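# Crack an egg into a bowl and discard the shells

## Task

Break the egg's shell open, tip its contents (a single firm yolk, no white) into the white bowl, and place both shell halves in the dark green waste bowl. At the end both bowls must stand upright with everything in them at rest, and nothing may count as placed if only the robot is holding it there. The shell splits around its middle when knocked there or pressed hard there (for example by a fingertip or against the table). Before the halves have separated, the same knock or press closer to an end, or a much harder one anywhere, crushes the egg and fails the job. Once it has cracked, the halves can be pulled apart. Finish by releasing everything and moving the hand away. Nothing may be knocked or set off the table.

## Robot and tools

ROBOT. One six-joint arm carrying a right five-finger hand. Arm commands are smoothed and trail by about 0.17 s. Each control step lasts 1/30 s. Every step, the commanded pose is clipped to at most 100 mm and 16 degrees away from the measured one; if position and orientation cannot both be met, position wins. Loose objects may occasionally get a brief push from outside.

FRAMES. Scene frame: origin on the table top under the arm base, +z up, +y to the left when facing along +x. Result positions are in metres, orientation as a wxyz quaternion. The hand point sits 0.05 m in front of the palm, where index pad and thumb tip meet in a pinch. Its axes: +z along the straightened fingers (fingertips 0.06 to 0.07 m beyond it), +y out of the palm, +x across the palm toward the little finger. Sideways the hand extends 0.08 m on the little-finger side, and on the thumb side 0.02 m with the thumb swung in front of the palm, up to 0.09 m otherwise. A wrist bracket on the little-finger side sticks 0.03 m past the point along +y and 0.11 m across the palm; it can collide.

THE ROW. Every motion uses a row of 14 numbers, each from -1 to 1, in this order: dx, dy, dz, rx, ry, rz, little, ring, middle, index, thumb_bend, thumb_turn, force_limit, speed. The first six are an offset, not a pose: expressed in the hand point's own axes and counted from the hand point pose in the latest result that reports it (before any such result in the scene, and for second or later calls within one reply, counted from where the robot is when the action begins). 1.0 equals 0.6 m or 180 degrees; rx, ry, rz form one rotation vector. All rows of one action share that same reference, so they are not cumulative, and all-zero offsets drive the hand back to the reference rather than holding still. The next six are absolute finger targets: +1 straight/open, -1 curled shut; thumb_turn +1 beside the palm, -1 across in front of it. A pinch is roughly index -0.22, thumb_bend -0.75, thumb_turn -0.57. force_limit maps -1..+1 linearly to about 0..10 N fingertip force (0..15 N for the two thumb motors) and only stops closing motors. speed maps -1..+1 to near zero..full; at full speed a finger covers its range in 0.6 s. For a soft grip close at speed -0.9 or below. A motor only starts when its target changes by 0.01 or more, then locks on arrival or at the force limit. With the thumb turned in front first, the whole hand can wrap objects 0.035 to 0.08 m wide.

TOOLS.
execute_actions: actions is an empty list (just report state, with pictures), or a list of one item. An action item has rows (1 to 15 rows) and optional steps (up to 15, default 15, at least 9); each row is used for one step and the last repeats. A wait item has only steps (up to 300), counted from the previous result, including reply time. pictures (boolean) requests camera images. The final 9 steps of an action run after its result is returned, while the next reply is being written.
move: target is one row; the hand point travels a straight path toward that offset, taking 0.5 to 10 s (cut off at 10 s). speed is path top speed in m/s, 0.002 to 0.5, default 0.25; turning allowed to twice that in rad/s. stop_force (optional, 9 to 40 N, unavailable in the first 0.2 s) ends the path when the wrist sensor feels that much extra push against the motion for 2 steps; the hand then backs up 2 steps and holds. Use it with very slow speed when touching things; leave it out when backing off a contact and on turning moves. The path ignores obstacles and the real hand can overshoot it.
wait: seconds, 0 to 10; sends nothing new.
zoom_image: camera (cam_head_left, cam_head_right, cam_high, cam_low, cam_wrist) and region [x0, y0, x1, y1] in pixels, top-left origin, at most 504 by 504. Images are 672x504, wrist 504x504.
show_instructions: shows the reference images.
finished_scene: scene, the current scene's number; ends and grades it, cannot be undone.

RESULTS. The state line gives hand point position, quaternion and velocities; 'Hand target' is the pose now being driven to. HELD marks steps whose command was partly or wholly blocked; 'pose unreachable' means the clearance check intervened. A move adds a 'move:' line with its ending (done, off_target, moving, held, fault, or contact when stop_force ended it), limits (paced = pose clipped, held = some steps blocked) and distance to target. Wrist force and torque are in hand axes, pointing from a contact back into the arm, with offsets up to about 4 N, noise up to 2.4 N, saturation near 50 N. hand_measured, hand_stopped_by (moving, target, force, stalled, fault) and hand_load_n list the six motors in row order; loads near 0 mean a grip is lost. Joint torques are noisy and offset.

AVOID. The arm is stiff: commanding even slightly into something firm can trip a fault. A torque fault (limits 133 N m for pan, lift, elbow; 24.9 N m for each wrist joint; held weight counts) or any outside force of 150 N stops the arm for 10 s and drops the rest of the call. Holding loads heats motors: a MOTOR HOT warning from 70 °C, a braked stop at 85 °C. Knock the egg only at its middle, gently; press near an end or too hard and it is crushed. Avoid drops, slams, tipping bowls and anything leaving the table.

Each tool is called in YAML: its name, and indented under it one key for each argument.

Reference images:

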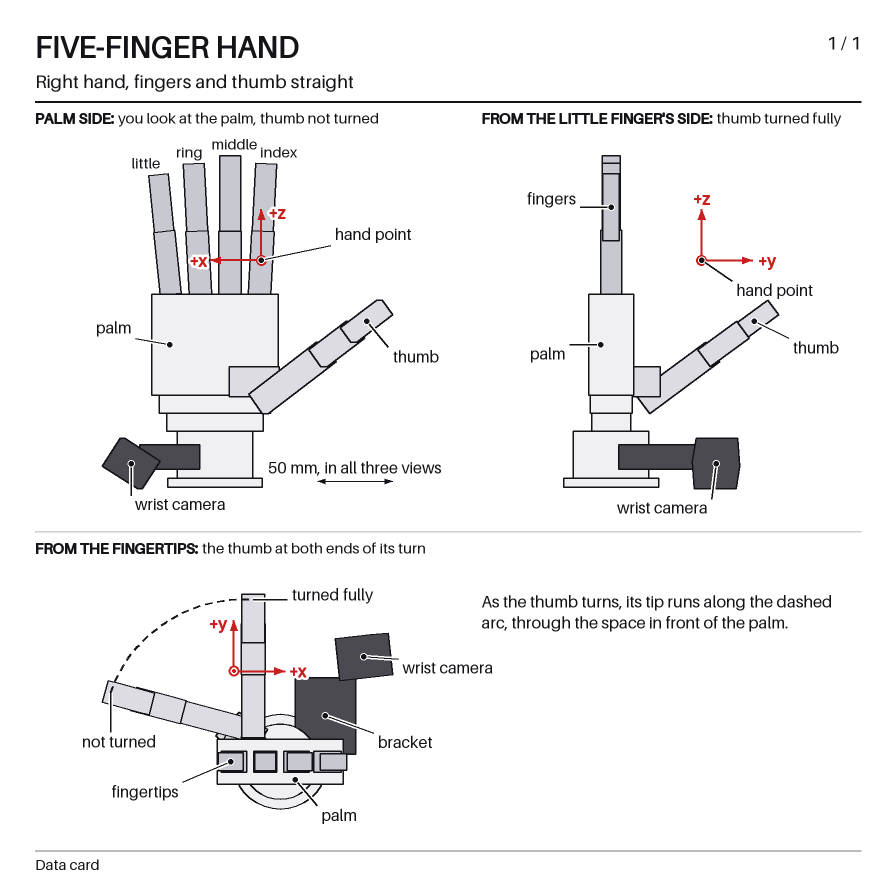

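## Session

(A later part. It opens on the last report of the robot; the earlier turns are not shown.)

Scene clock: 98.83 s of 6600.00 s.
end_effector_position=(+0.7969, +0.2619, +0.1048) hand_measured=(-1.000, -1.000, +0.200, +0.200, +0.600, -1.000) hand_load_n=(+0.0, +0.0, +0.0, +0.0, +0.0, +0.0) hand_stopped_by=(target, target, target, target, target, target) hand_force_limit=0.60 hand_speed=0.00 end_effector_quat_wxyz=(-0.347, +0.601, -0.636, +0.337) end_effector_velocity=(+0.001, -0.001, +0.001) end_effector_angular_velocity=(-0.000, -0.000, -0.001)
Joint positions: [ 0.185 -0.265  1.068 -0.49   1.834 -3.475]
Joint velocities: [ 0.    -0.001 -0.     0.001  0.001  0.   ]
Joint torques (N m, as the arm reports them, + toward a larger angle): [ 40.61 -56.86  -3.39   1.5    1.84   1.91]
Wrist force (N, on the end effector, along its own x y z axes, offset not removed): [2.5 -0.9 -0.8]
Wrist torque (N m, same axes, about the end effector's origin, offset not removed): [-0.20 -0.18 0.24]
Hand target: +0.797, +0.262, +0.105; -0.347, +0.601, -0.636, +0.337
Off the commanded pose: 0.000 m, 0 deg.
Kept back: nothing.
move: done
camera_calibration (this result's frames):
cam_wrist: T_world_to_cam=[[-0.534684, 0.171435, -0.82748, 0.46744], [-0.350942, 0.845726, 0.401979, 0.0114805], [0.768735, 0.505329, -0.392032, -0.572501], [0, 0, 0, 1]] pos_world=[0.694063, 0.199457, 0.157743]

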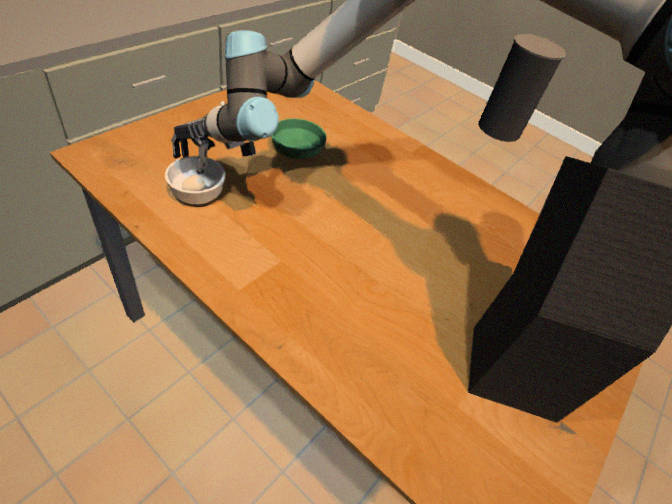

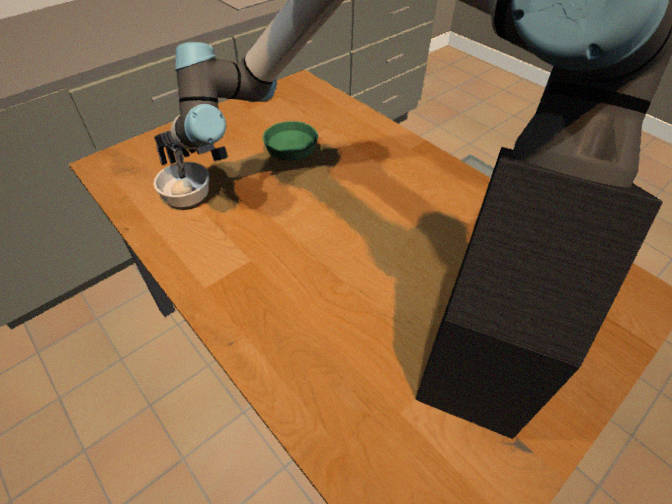

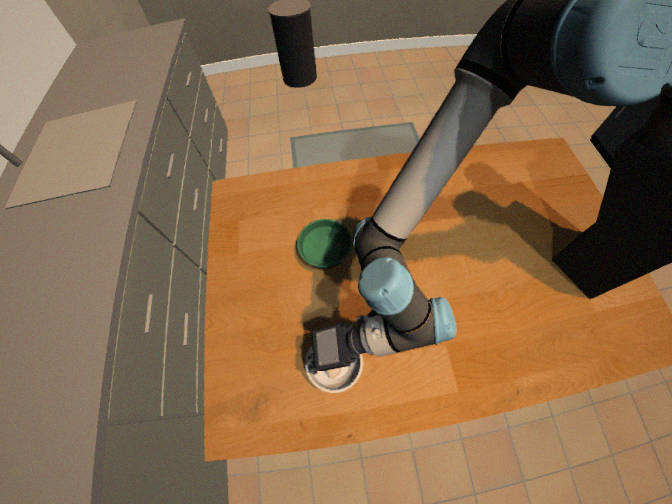

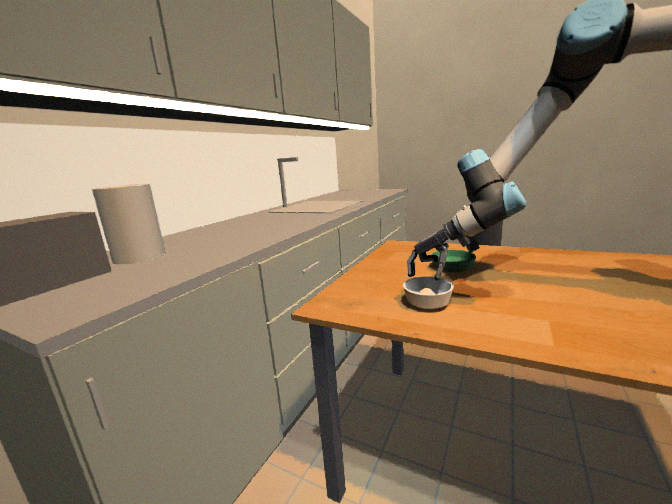

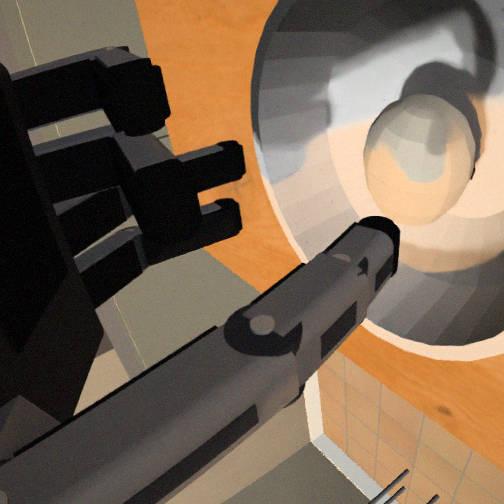

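move:
  target: [0.002,0.0915,0.056,0,0,0,-1,-1,0.2,0.2,0.6,-1,0,-0.9]
  speed: 0.05

move:
  target: [0,0,0,0,0,0,-1,-1,-0.2,0.2,0.2,-1,0.2,-0.9]

move:
  target: [0,-0.014,-0.009,0,0,0,-1,-1,-0.2,-0.3,0.2,-1,0.6,-0.85]
  speed: 0.02

Scene clock: 100.83 s of 6600.00 s.
end_effector_position=(+0.7960, +0.2631, +0.0407) hand_measured=(-1.000, -1.000, +0.200, +0.200, +0.600, -1.000) hand_load_n=(+0.0, +0.0, +0.0, +0.0, +0.0, +0.0) hand_stopped_by=(target, target, target, target, target, target) hand_force_limit=0.00 hand_speed=-0.90 end_effector_quat_wxyz=(-0.347, +0.601, -0.636, +0.337) end_effector_velocity=(+0.001, +0.000, -0.002) end_effector_angular_velocity=(+0.000, -0.002, +0.000)
Joint positions: [ 0.144 -0.141  0.964 -0.513  1.795 -3.488]
Joint velocities: [-0.001  0.005 -0.007 -0.    -0.002 -0.001]
Joint torques (N m, as the arm reports them, + toward a larger angle): [ 14.59 -41.11 -14.37   1.61  -2.37  -1.21]
Wrist force (N, on the end effector, along its own x y z axes, offset not removed): [1.4 5.0 3.2]
Wrist torque (N m, same axes, about the end effector's origin, offset not removed): [0.29 -0.18 0.28]
Hand target: +0.796, +0.263, +0.040; -0.347, +0.601, -0.636, +0.337
Off the commanded pose: 0.000 m, 0 deg.
Kept back: nothing.
move: done
camera_calibration (this result's frames):
cam_wrist: T_world_to_cam=[[-0.534532, 0.171438, -0.827578, 0.41362], [-0.350955, 0.845765, 0.401886, 0.0359166], [0.768835, 0.505263, -0.391921, -0.597632], [0, 0, 0, 1]] pos_world=[0.693178, 0.200674, 0.0936434]

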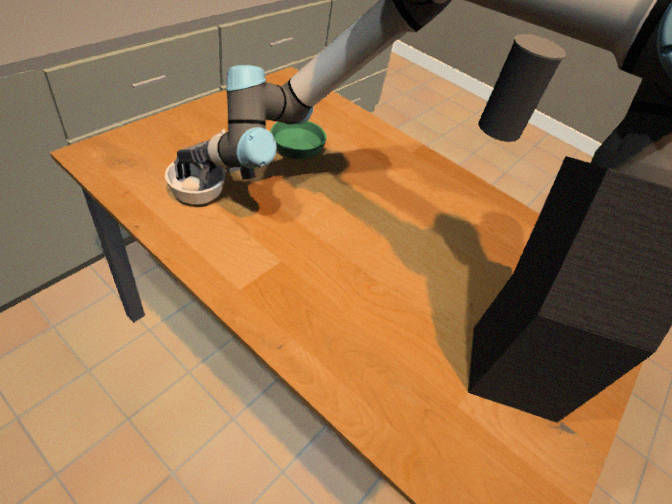

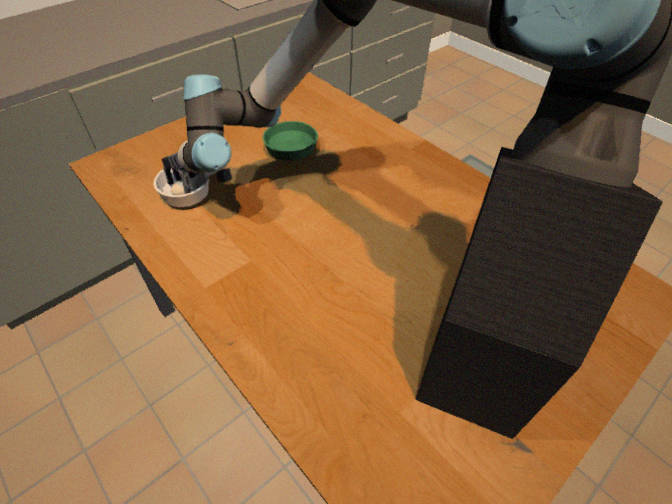

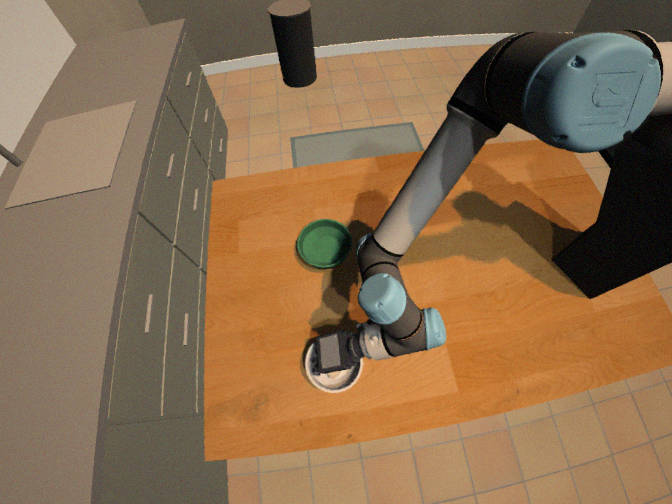

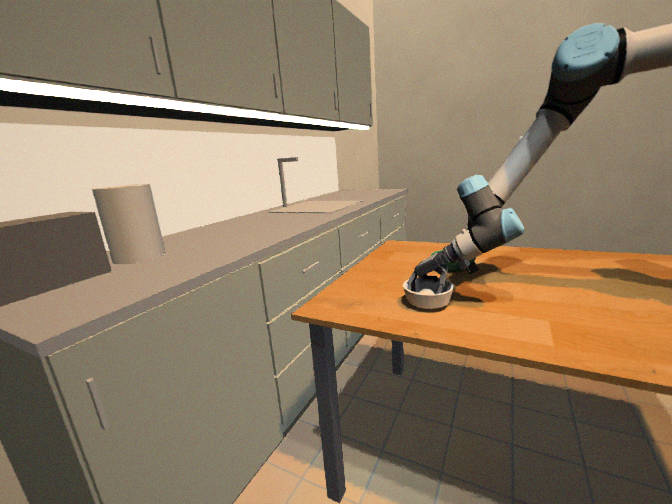

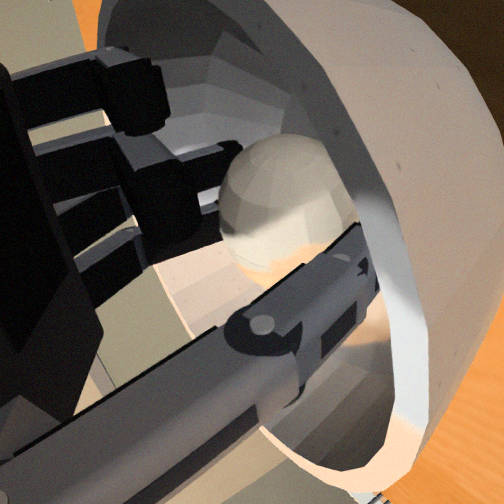

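Scene clock: 102.63 s of 6600.00 s.
end_effector_position=(+0.7960, +0.2631, +0.0407) hand_measured=(-1.000, -1.000, -0.008, +0.200, +0.446, -1.000) hand_load_n=(+0.0, +0.0, +8.5, +0.0, +8.5, +1.5) hand_stopped_by=(target, target, force, target, force, target) hand_force_limit=0.20 hand_speed=-0.90 end_effector_quat_wxyz=(-0.347, +0.601, -0.636, +0.337) end_effector_velocity=(+0.000, -0.000, +0.000) end_effector_angular_velocity=(-0.000, -0.000, -0.000)
Joint positions: [ 0.144 -0.141  0.964 -0.513  1.795 -3.488]
Joint velocities: [ 0.  0. -0. -0.  0. -0.]
Joint torques (N m, as the arm reports them, + toward a larger angle): [ 34.65 -54.31  -2.99  -0.46   1.76  -0.11]
Wrist force (N, on the end effector, along its own x y z axes, offset not removed): [-1.5 0.8 2.1]
Wrist torque (N m, same axes, about the end effector's origin, offset not removed): [-0.14 0.17 -0.15]
Hand target: +0.796, +0.263, +0.041; -0.347, +0.601, -0.636, +0.337
Off the commanded pose: 0.000 m, 0 deg.
Kept back: nothing.
move: done
camera_calibration (this result's frames):
cam_wrist: T_world_to_cam=[[-0.534561, 0.171433, -0.82756, 0.413632], [-0.350919, 0.845781, 0.401884, 0.0359195], [0.76883, 0.505238, -0.391963, -0.597607], [0, 0, 0, 1]] pos_world=[0.693174, 0.200644, 0.0936298]

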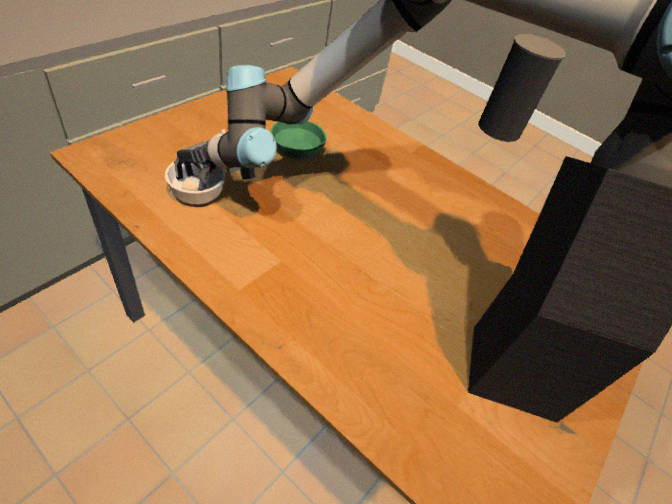

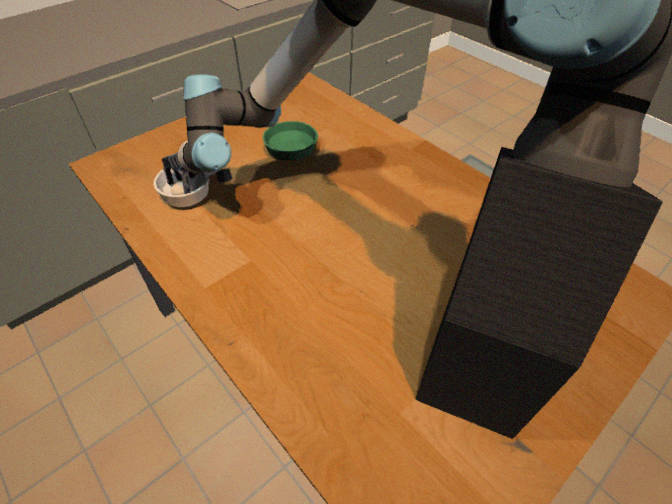

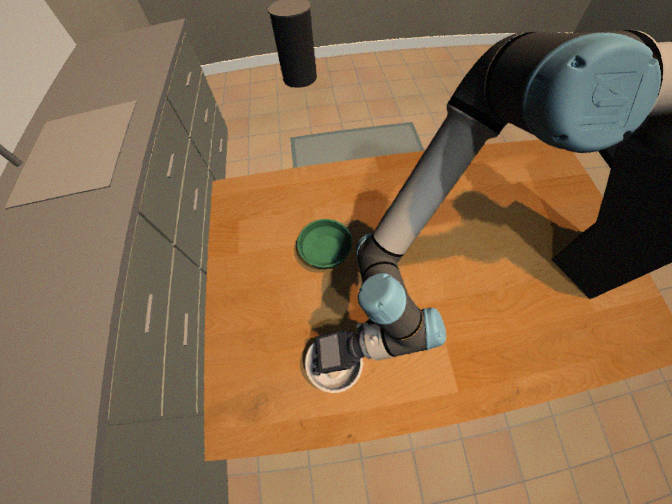

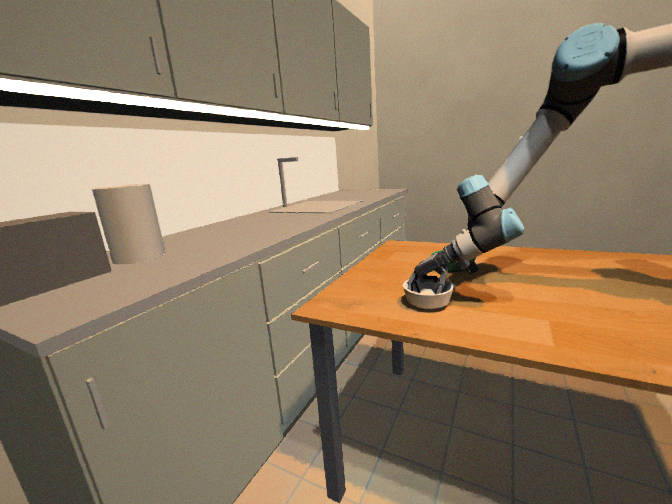

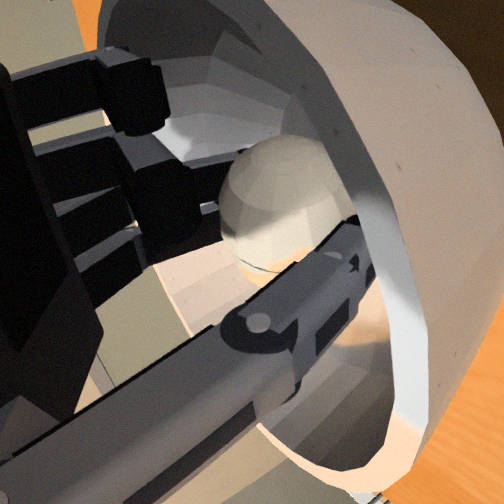

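Scene clock: 103.90 s of 6600.00 s.
end_effector_position=(+0.7959, +0.2627, +0.0507) hand_measured=(-1.000, -1.000, -0.008, -0.046, +0.448, -1.000) hand_load_n=(+0.0, +0.0, +3.5, +9.5, +13.5, +0.0) hand_stopped_by=(target, target, force, force, force, target) hand_force_limit=0.60 hand_speed=-0.85 end_effector_quat_wxyz=(-0.347, +0.601, -0.636, +0.337) end_effector_velocity=(-0.000, -0.000, -0.000) end_effector_angular_velocity=(-0.001, +0.001, -0.001)
Joint positions: [ 0.15  -0.162  0.984 -0.512  1.8   -3.486]
Joint velocities: [ 0.     0.    -0.     0.001  0.001 -0.   ]
Joint torques (N m, as the arm reports them, + toward a larger angle): [ 41.31 -57.79  -2.52   1.54   1.6    1.78]
Wrist force (N, on the end effector, along its own x y z axes, offset not removed): [5.2 2.1 0.1]
Wrist torque (N m, same axes, about the end effector's origin, offset not removed): [0.23 -0.63 0.56]
Hand target: +0.796, +0.263, +0.051; -0.347, +0.601, -0.636, +0.337
Off the commanded pose: 0.000 m, 0 deg.
Kept back: nothing.
move: done
camera_calibration (this result's frames):
cam_wrist: T_world_to_cam=[[-0.534562, 0.171438, -0.827558, 0.421901], [-0.350919, 0.845778, 0.401889, 0.0321916], [0.76883, 0.50524, -0.39196, -0.593443], [0, 0, 0, 1]] pos_world=[0.693085, 0.200274, 0.103604]

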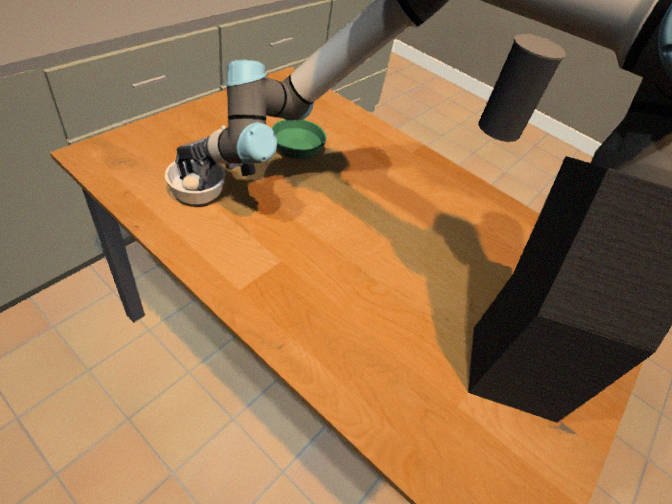

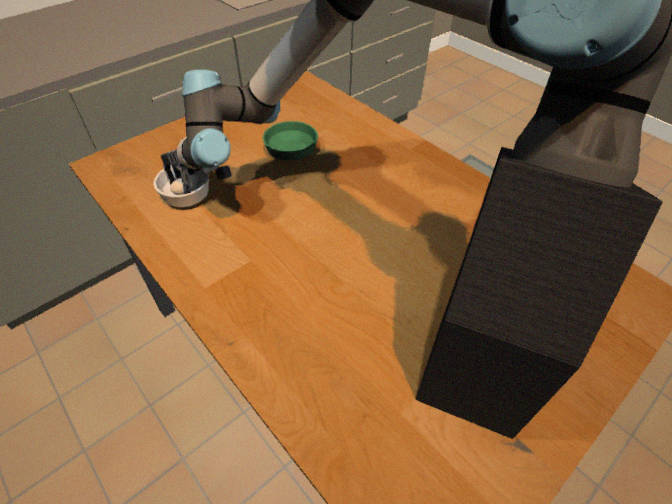

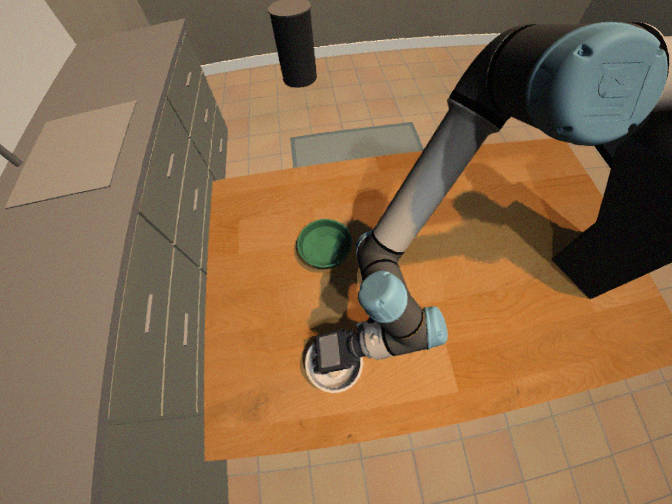

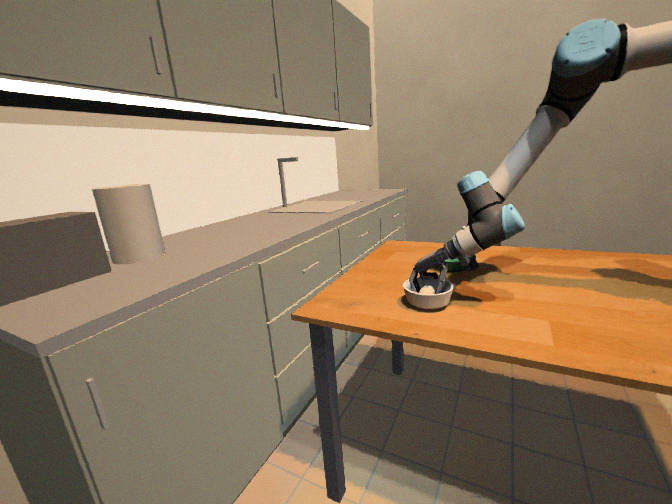

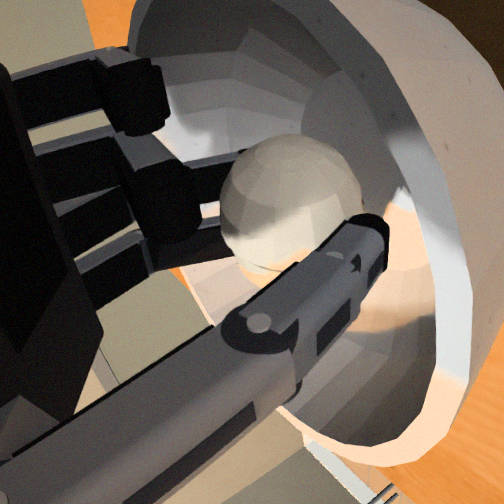

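move:
  target: [0,0,0,0,0.06,-0.093,-1,-1,-0.3,-0.3,0.2,-1,0.6,-0.85]
  speed: 0.1

move:
  target: [0.005,0.02,0.0135,0,0,0,-1,-1,-0.3,-0.3,0.2,-1,0.6,-0.85]
  speed: 0.005
  stop_force: 15

zoom_image:
  camera: "cam_head_left"
  region: [155,140,235,210]

Scene clock: 106.47 s of 6600.00 s.
end_effector_position=(+0.7958, +0.2627, +0.0508) hand_measured=(-1.000, -1.000, -0.030, -0.046, +0.450, -1.000) hand_load_n=(+0.0, +0.0, +10.0, +6.5, +16.5, +1.5) hand_stopped_by=(target, target, force, force, force, target) hand_force_limit=0.60 hand_speed=-0.85 end_effector_quat_wxyz=(-0.233, +0.653, -0.572, +0.438) end_effector_velocity=(+0.000, +0.000, -0.000) end_effector_angular_velocity=(-0.011, -0.000, -0.000)
Joint positions: [ 0.239 -0.086  0.877 -0.567  2.051 -3.786]
Joint velocities: [ 0.003  0.004 -0.005 -0.004  0.007 -0.011]
Joint torques (N m, as the arm reports them, + toward a larger angle): [ 41.99 -42.87 -16.04  -1.16   1.97  -1.34]
Wrist force (N, on the end effector, along its own x y z axes, offset not removed): [-0.4 4.2 0.8]
Wrist torque (N m, same axes, about the end effector's origin, offset not removed): [0.54 0.11 -0.22]
Hand target: +0.796, +0.263, +0.051; -0.233, +0.653, -0.572, +0.438
Off the commanded pose: 0.000 m, 0 deg.
Kept back: nothing.
move: done
camera_calibration (this result's frames):
cam_wrist: T_world_to_cam=[[-0.545356, -0.116194, -0.830112, 0.506152], [-0.344311, 0.933989, 0.0954667, 0.0192332], [0.764223, 0.33788, -0.549363, -0.5377], [0, 0, 0, 1]] pos_world=[0.693578, 0.222526, 0.122934]

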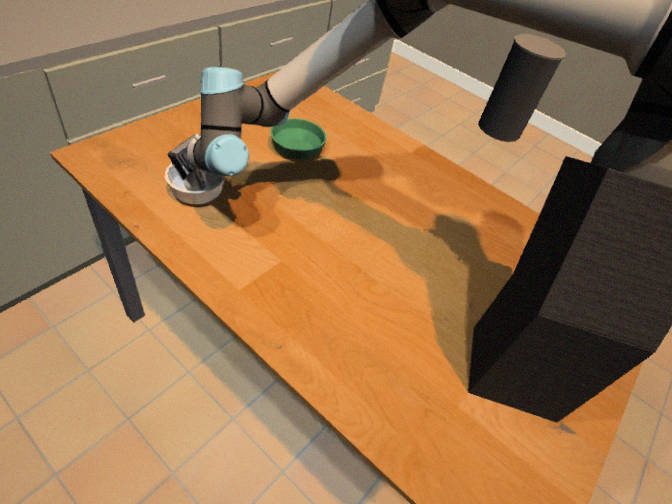

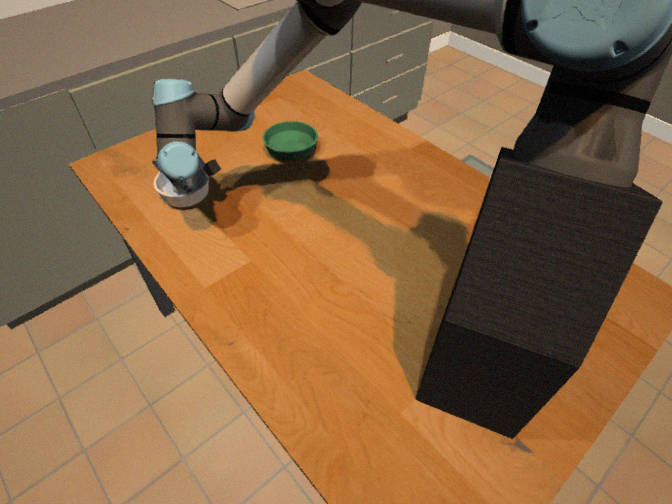

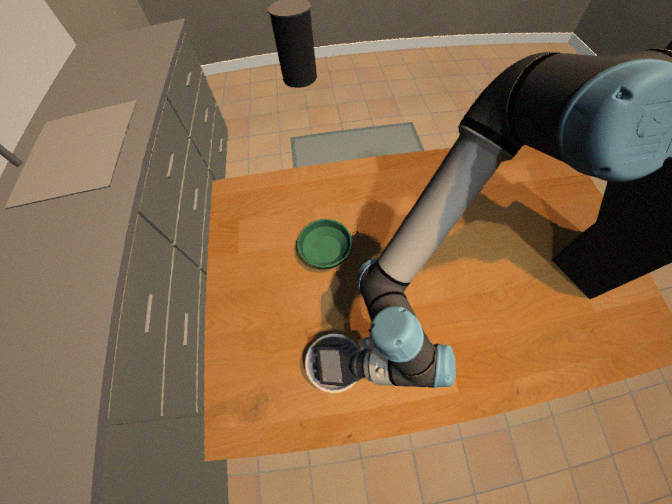

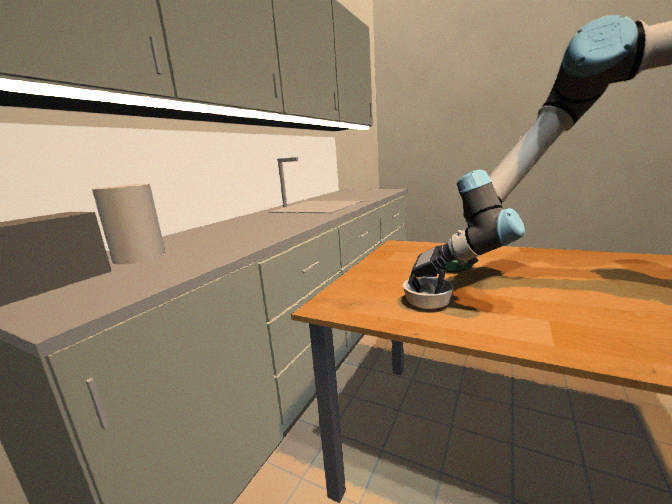

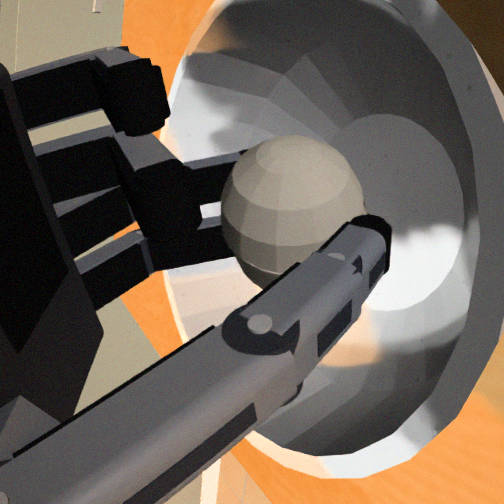

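Scene clock: 109.63 s of 6600.00 s.
end_effector_position=(+0.7959, +0.2555, +0.0380) hand_measured=(-1.000, -1.000, -0.030, -0.046, +0.450, -1.000) hand_load_n=(+0.0, +0.0, +10.0, +6.5, +16.5, +1.5) hand_stopped_by=(target, target, force, force, force, target) hand_force_limit=0.60 hand_speed=-0.85 end_effector_quat_wxyz=(-0.233, +0.653, -0.572, +0.438) end_effector_velocity=(-0.001, -0.001, -0.001) end_effector_angular_velocity=(-0.001, +0.001, -0.000)
Joint positions: [ 0.221 -0.072  0.87  -0.576  2.033 -3.79 ]
Joint velocities: [-0.001  0.002 -0.001 -0.    -0.    -0.   ]
Joint torques (N m, as the arm reports them, + toward a larger angle): [ 15.91 -43.6  -15.7   -1.33  -2.64  -1.42]
Wrist force (N, on the end effector, along its own x y z axes, offset not removed): [-0.4 -0.1 -1.1]
Wrist torque (N m, same axes, about the end effector's origin, offset not removed): [0.01 0.22 0.09]
Hand target: +0.796, +0.255, +0.038; -0.233, +0.653, -0.572, +0.438
Off the commanded pose: 0.000 m, 0 deg.
Kept back: nothing.
move: done
camera_calibration (this result's frames):
cam_wrist: T_world_to_cam=[[-0.545359, -0.116208, -0.830108, 0.494809], [-0.344312, 0.93399, 0.0954532, 0.0272489], [0.76422, 0.337872, -0.549372, -0.542394], [0, 0, 0, 1]] pos_world=[0.693739, 0.21531, 0.110168]

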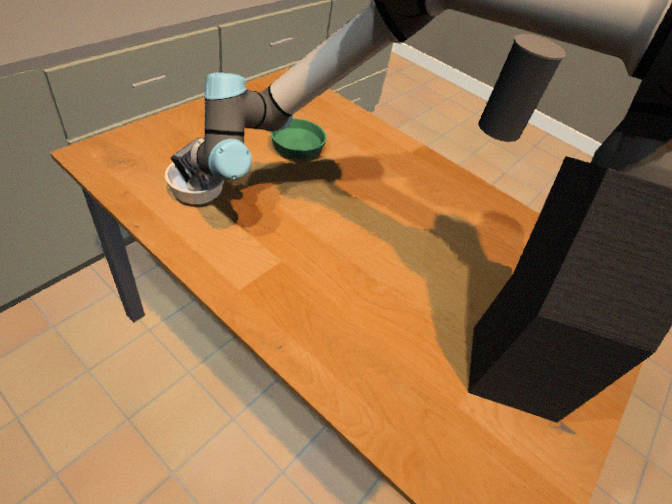

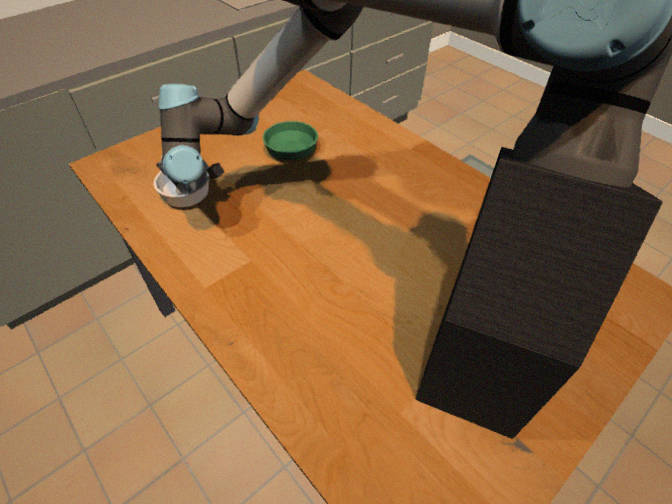

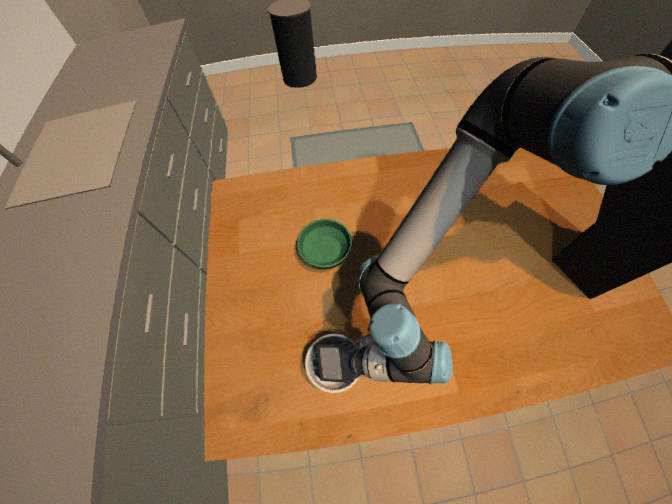

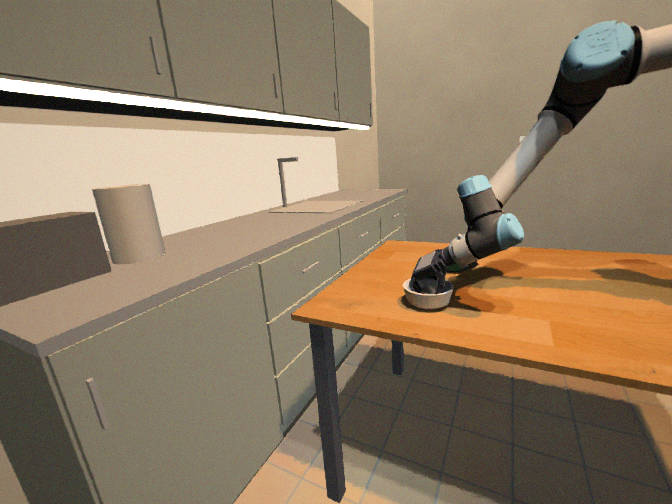

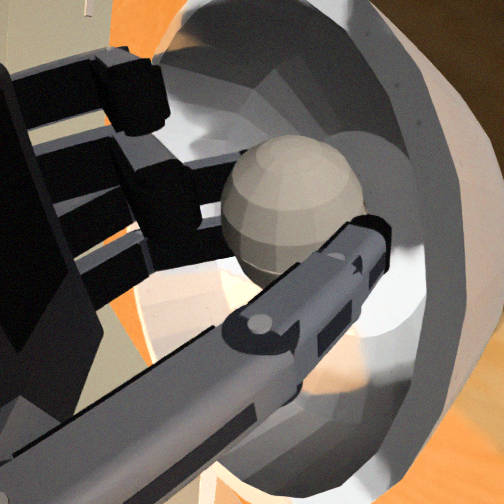

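Region (155, 140, 235, 210) of cam_head_left's 672x504 image, scaled by 6.300, with more detail than that image has; it fills the top 441 rows of this view, and the rest is white.

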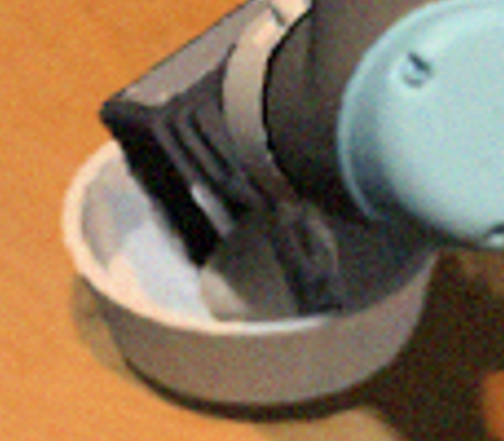

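No contact yet. Release index and continue.

move:
  target: [0.008,0.009,0.006,0,0,0,-1,-1,-0.35,0.1,0.2,-1,1,-0.85]
  speed: 0.004
  stop_force: 15

Scene clock: 112.13 s of 6600.00 s.
end_effector_position=(+0.7958, +0.2490, +0.0333) hand_measured=(-1.000, -1.000, -0.030, +0.100, +0.450, -1.000) hand_load_n=(+0.0, +0.0, +12.5, +0.0, +12.5, +1.5) hand_stopped_by=(target, target, force, target, force, target) hand_force_limit=1.00 hand_speed=-0.85 end_effector_quat_wxyz=(-0.233, +0.653, -0.572, +0.438) end_effector_velocity=(-0.000, -0.001, -0.000) end_effector_angular_velocity=(-0.001, +0.001, -0.001)
Joint positions: [ 0.209 -0.073  0.877 -0.584  2.022 -3.793]
Joint velocities: [-0.001 -0.001  0.001  0.001  0.    -0.   ]
Joint torques (N m, as the arm reports them, + toward a larger angle): [ 15.54 -54.74  -3.66  -1.14  -2.45  -1.52]
Wrist force (N, on the end effector, along its own x y z axes, offset not removed): [-2.7 -1.6 -0.4]
Wrist torque (N m, same axes, about the end effector's origin, offset not removed): [-0.36 0.70 -0.24]
Hand target: +0.796, +0.249, +0.033; -0.233, +0.653, -0.572, +0.438
Off the commanded pose: 0.000 m, 0 deg.
Kept back: nothing.
move: done
camera_calibration (this result's frames):
cam_wrist: T_world_to_cam=[[-0.545379, -0.116222, -0.830093, 0.490146], [-0.344317, 0.933989, 0.0954506, 0.0337077], [0.764204, 0.337872, -0.549395, -0.542685], [0, 0, 0, 1]] pos_world=[0.693643, 0.208842, 0.1055]

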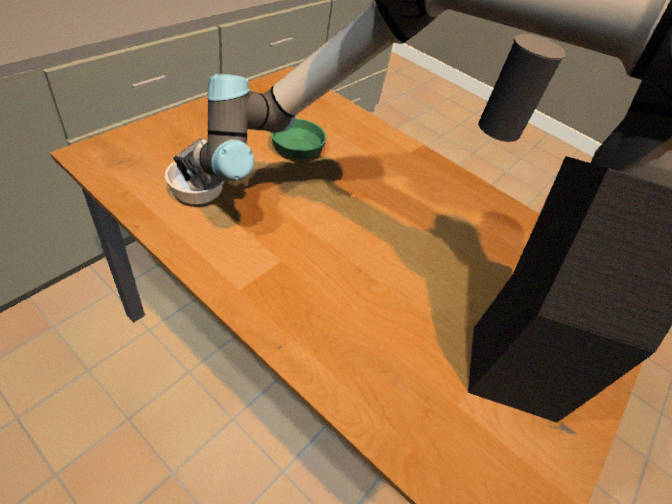

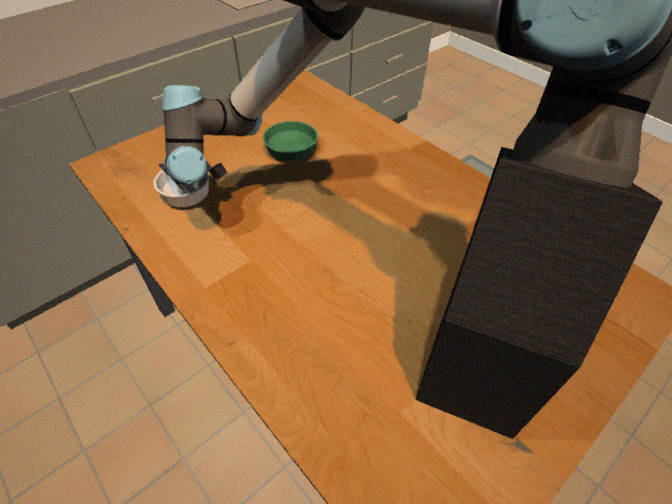

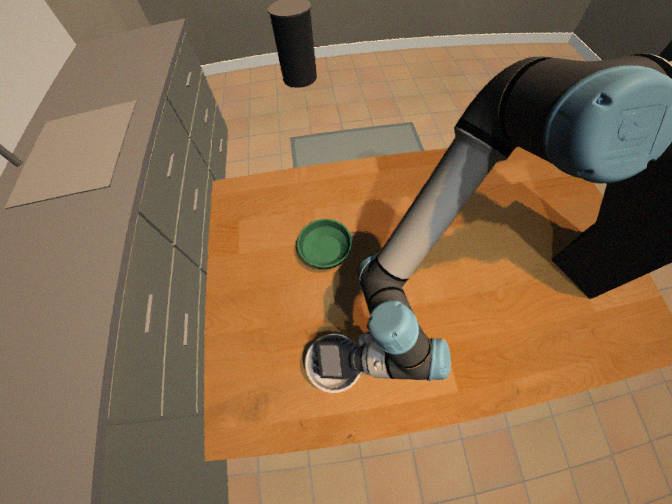

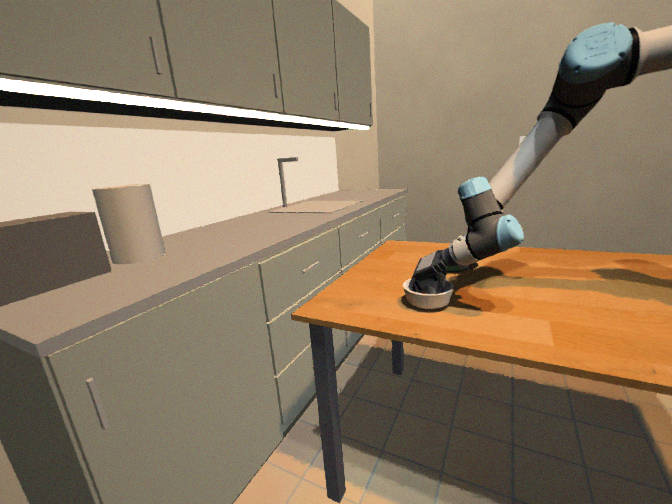

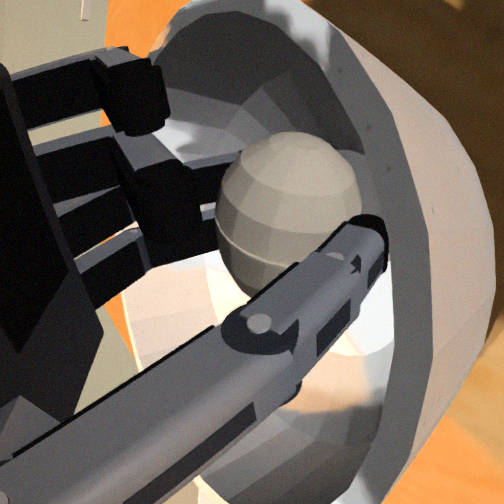

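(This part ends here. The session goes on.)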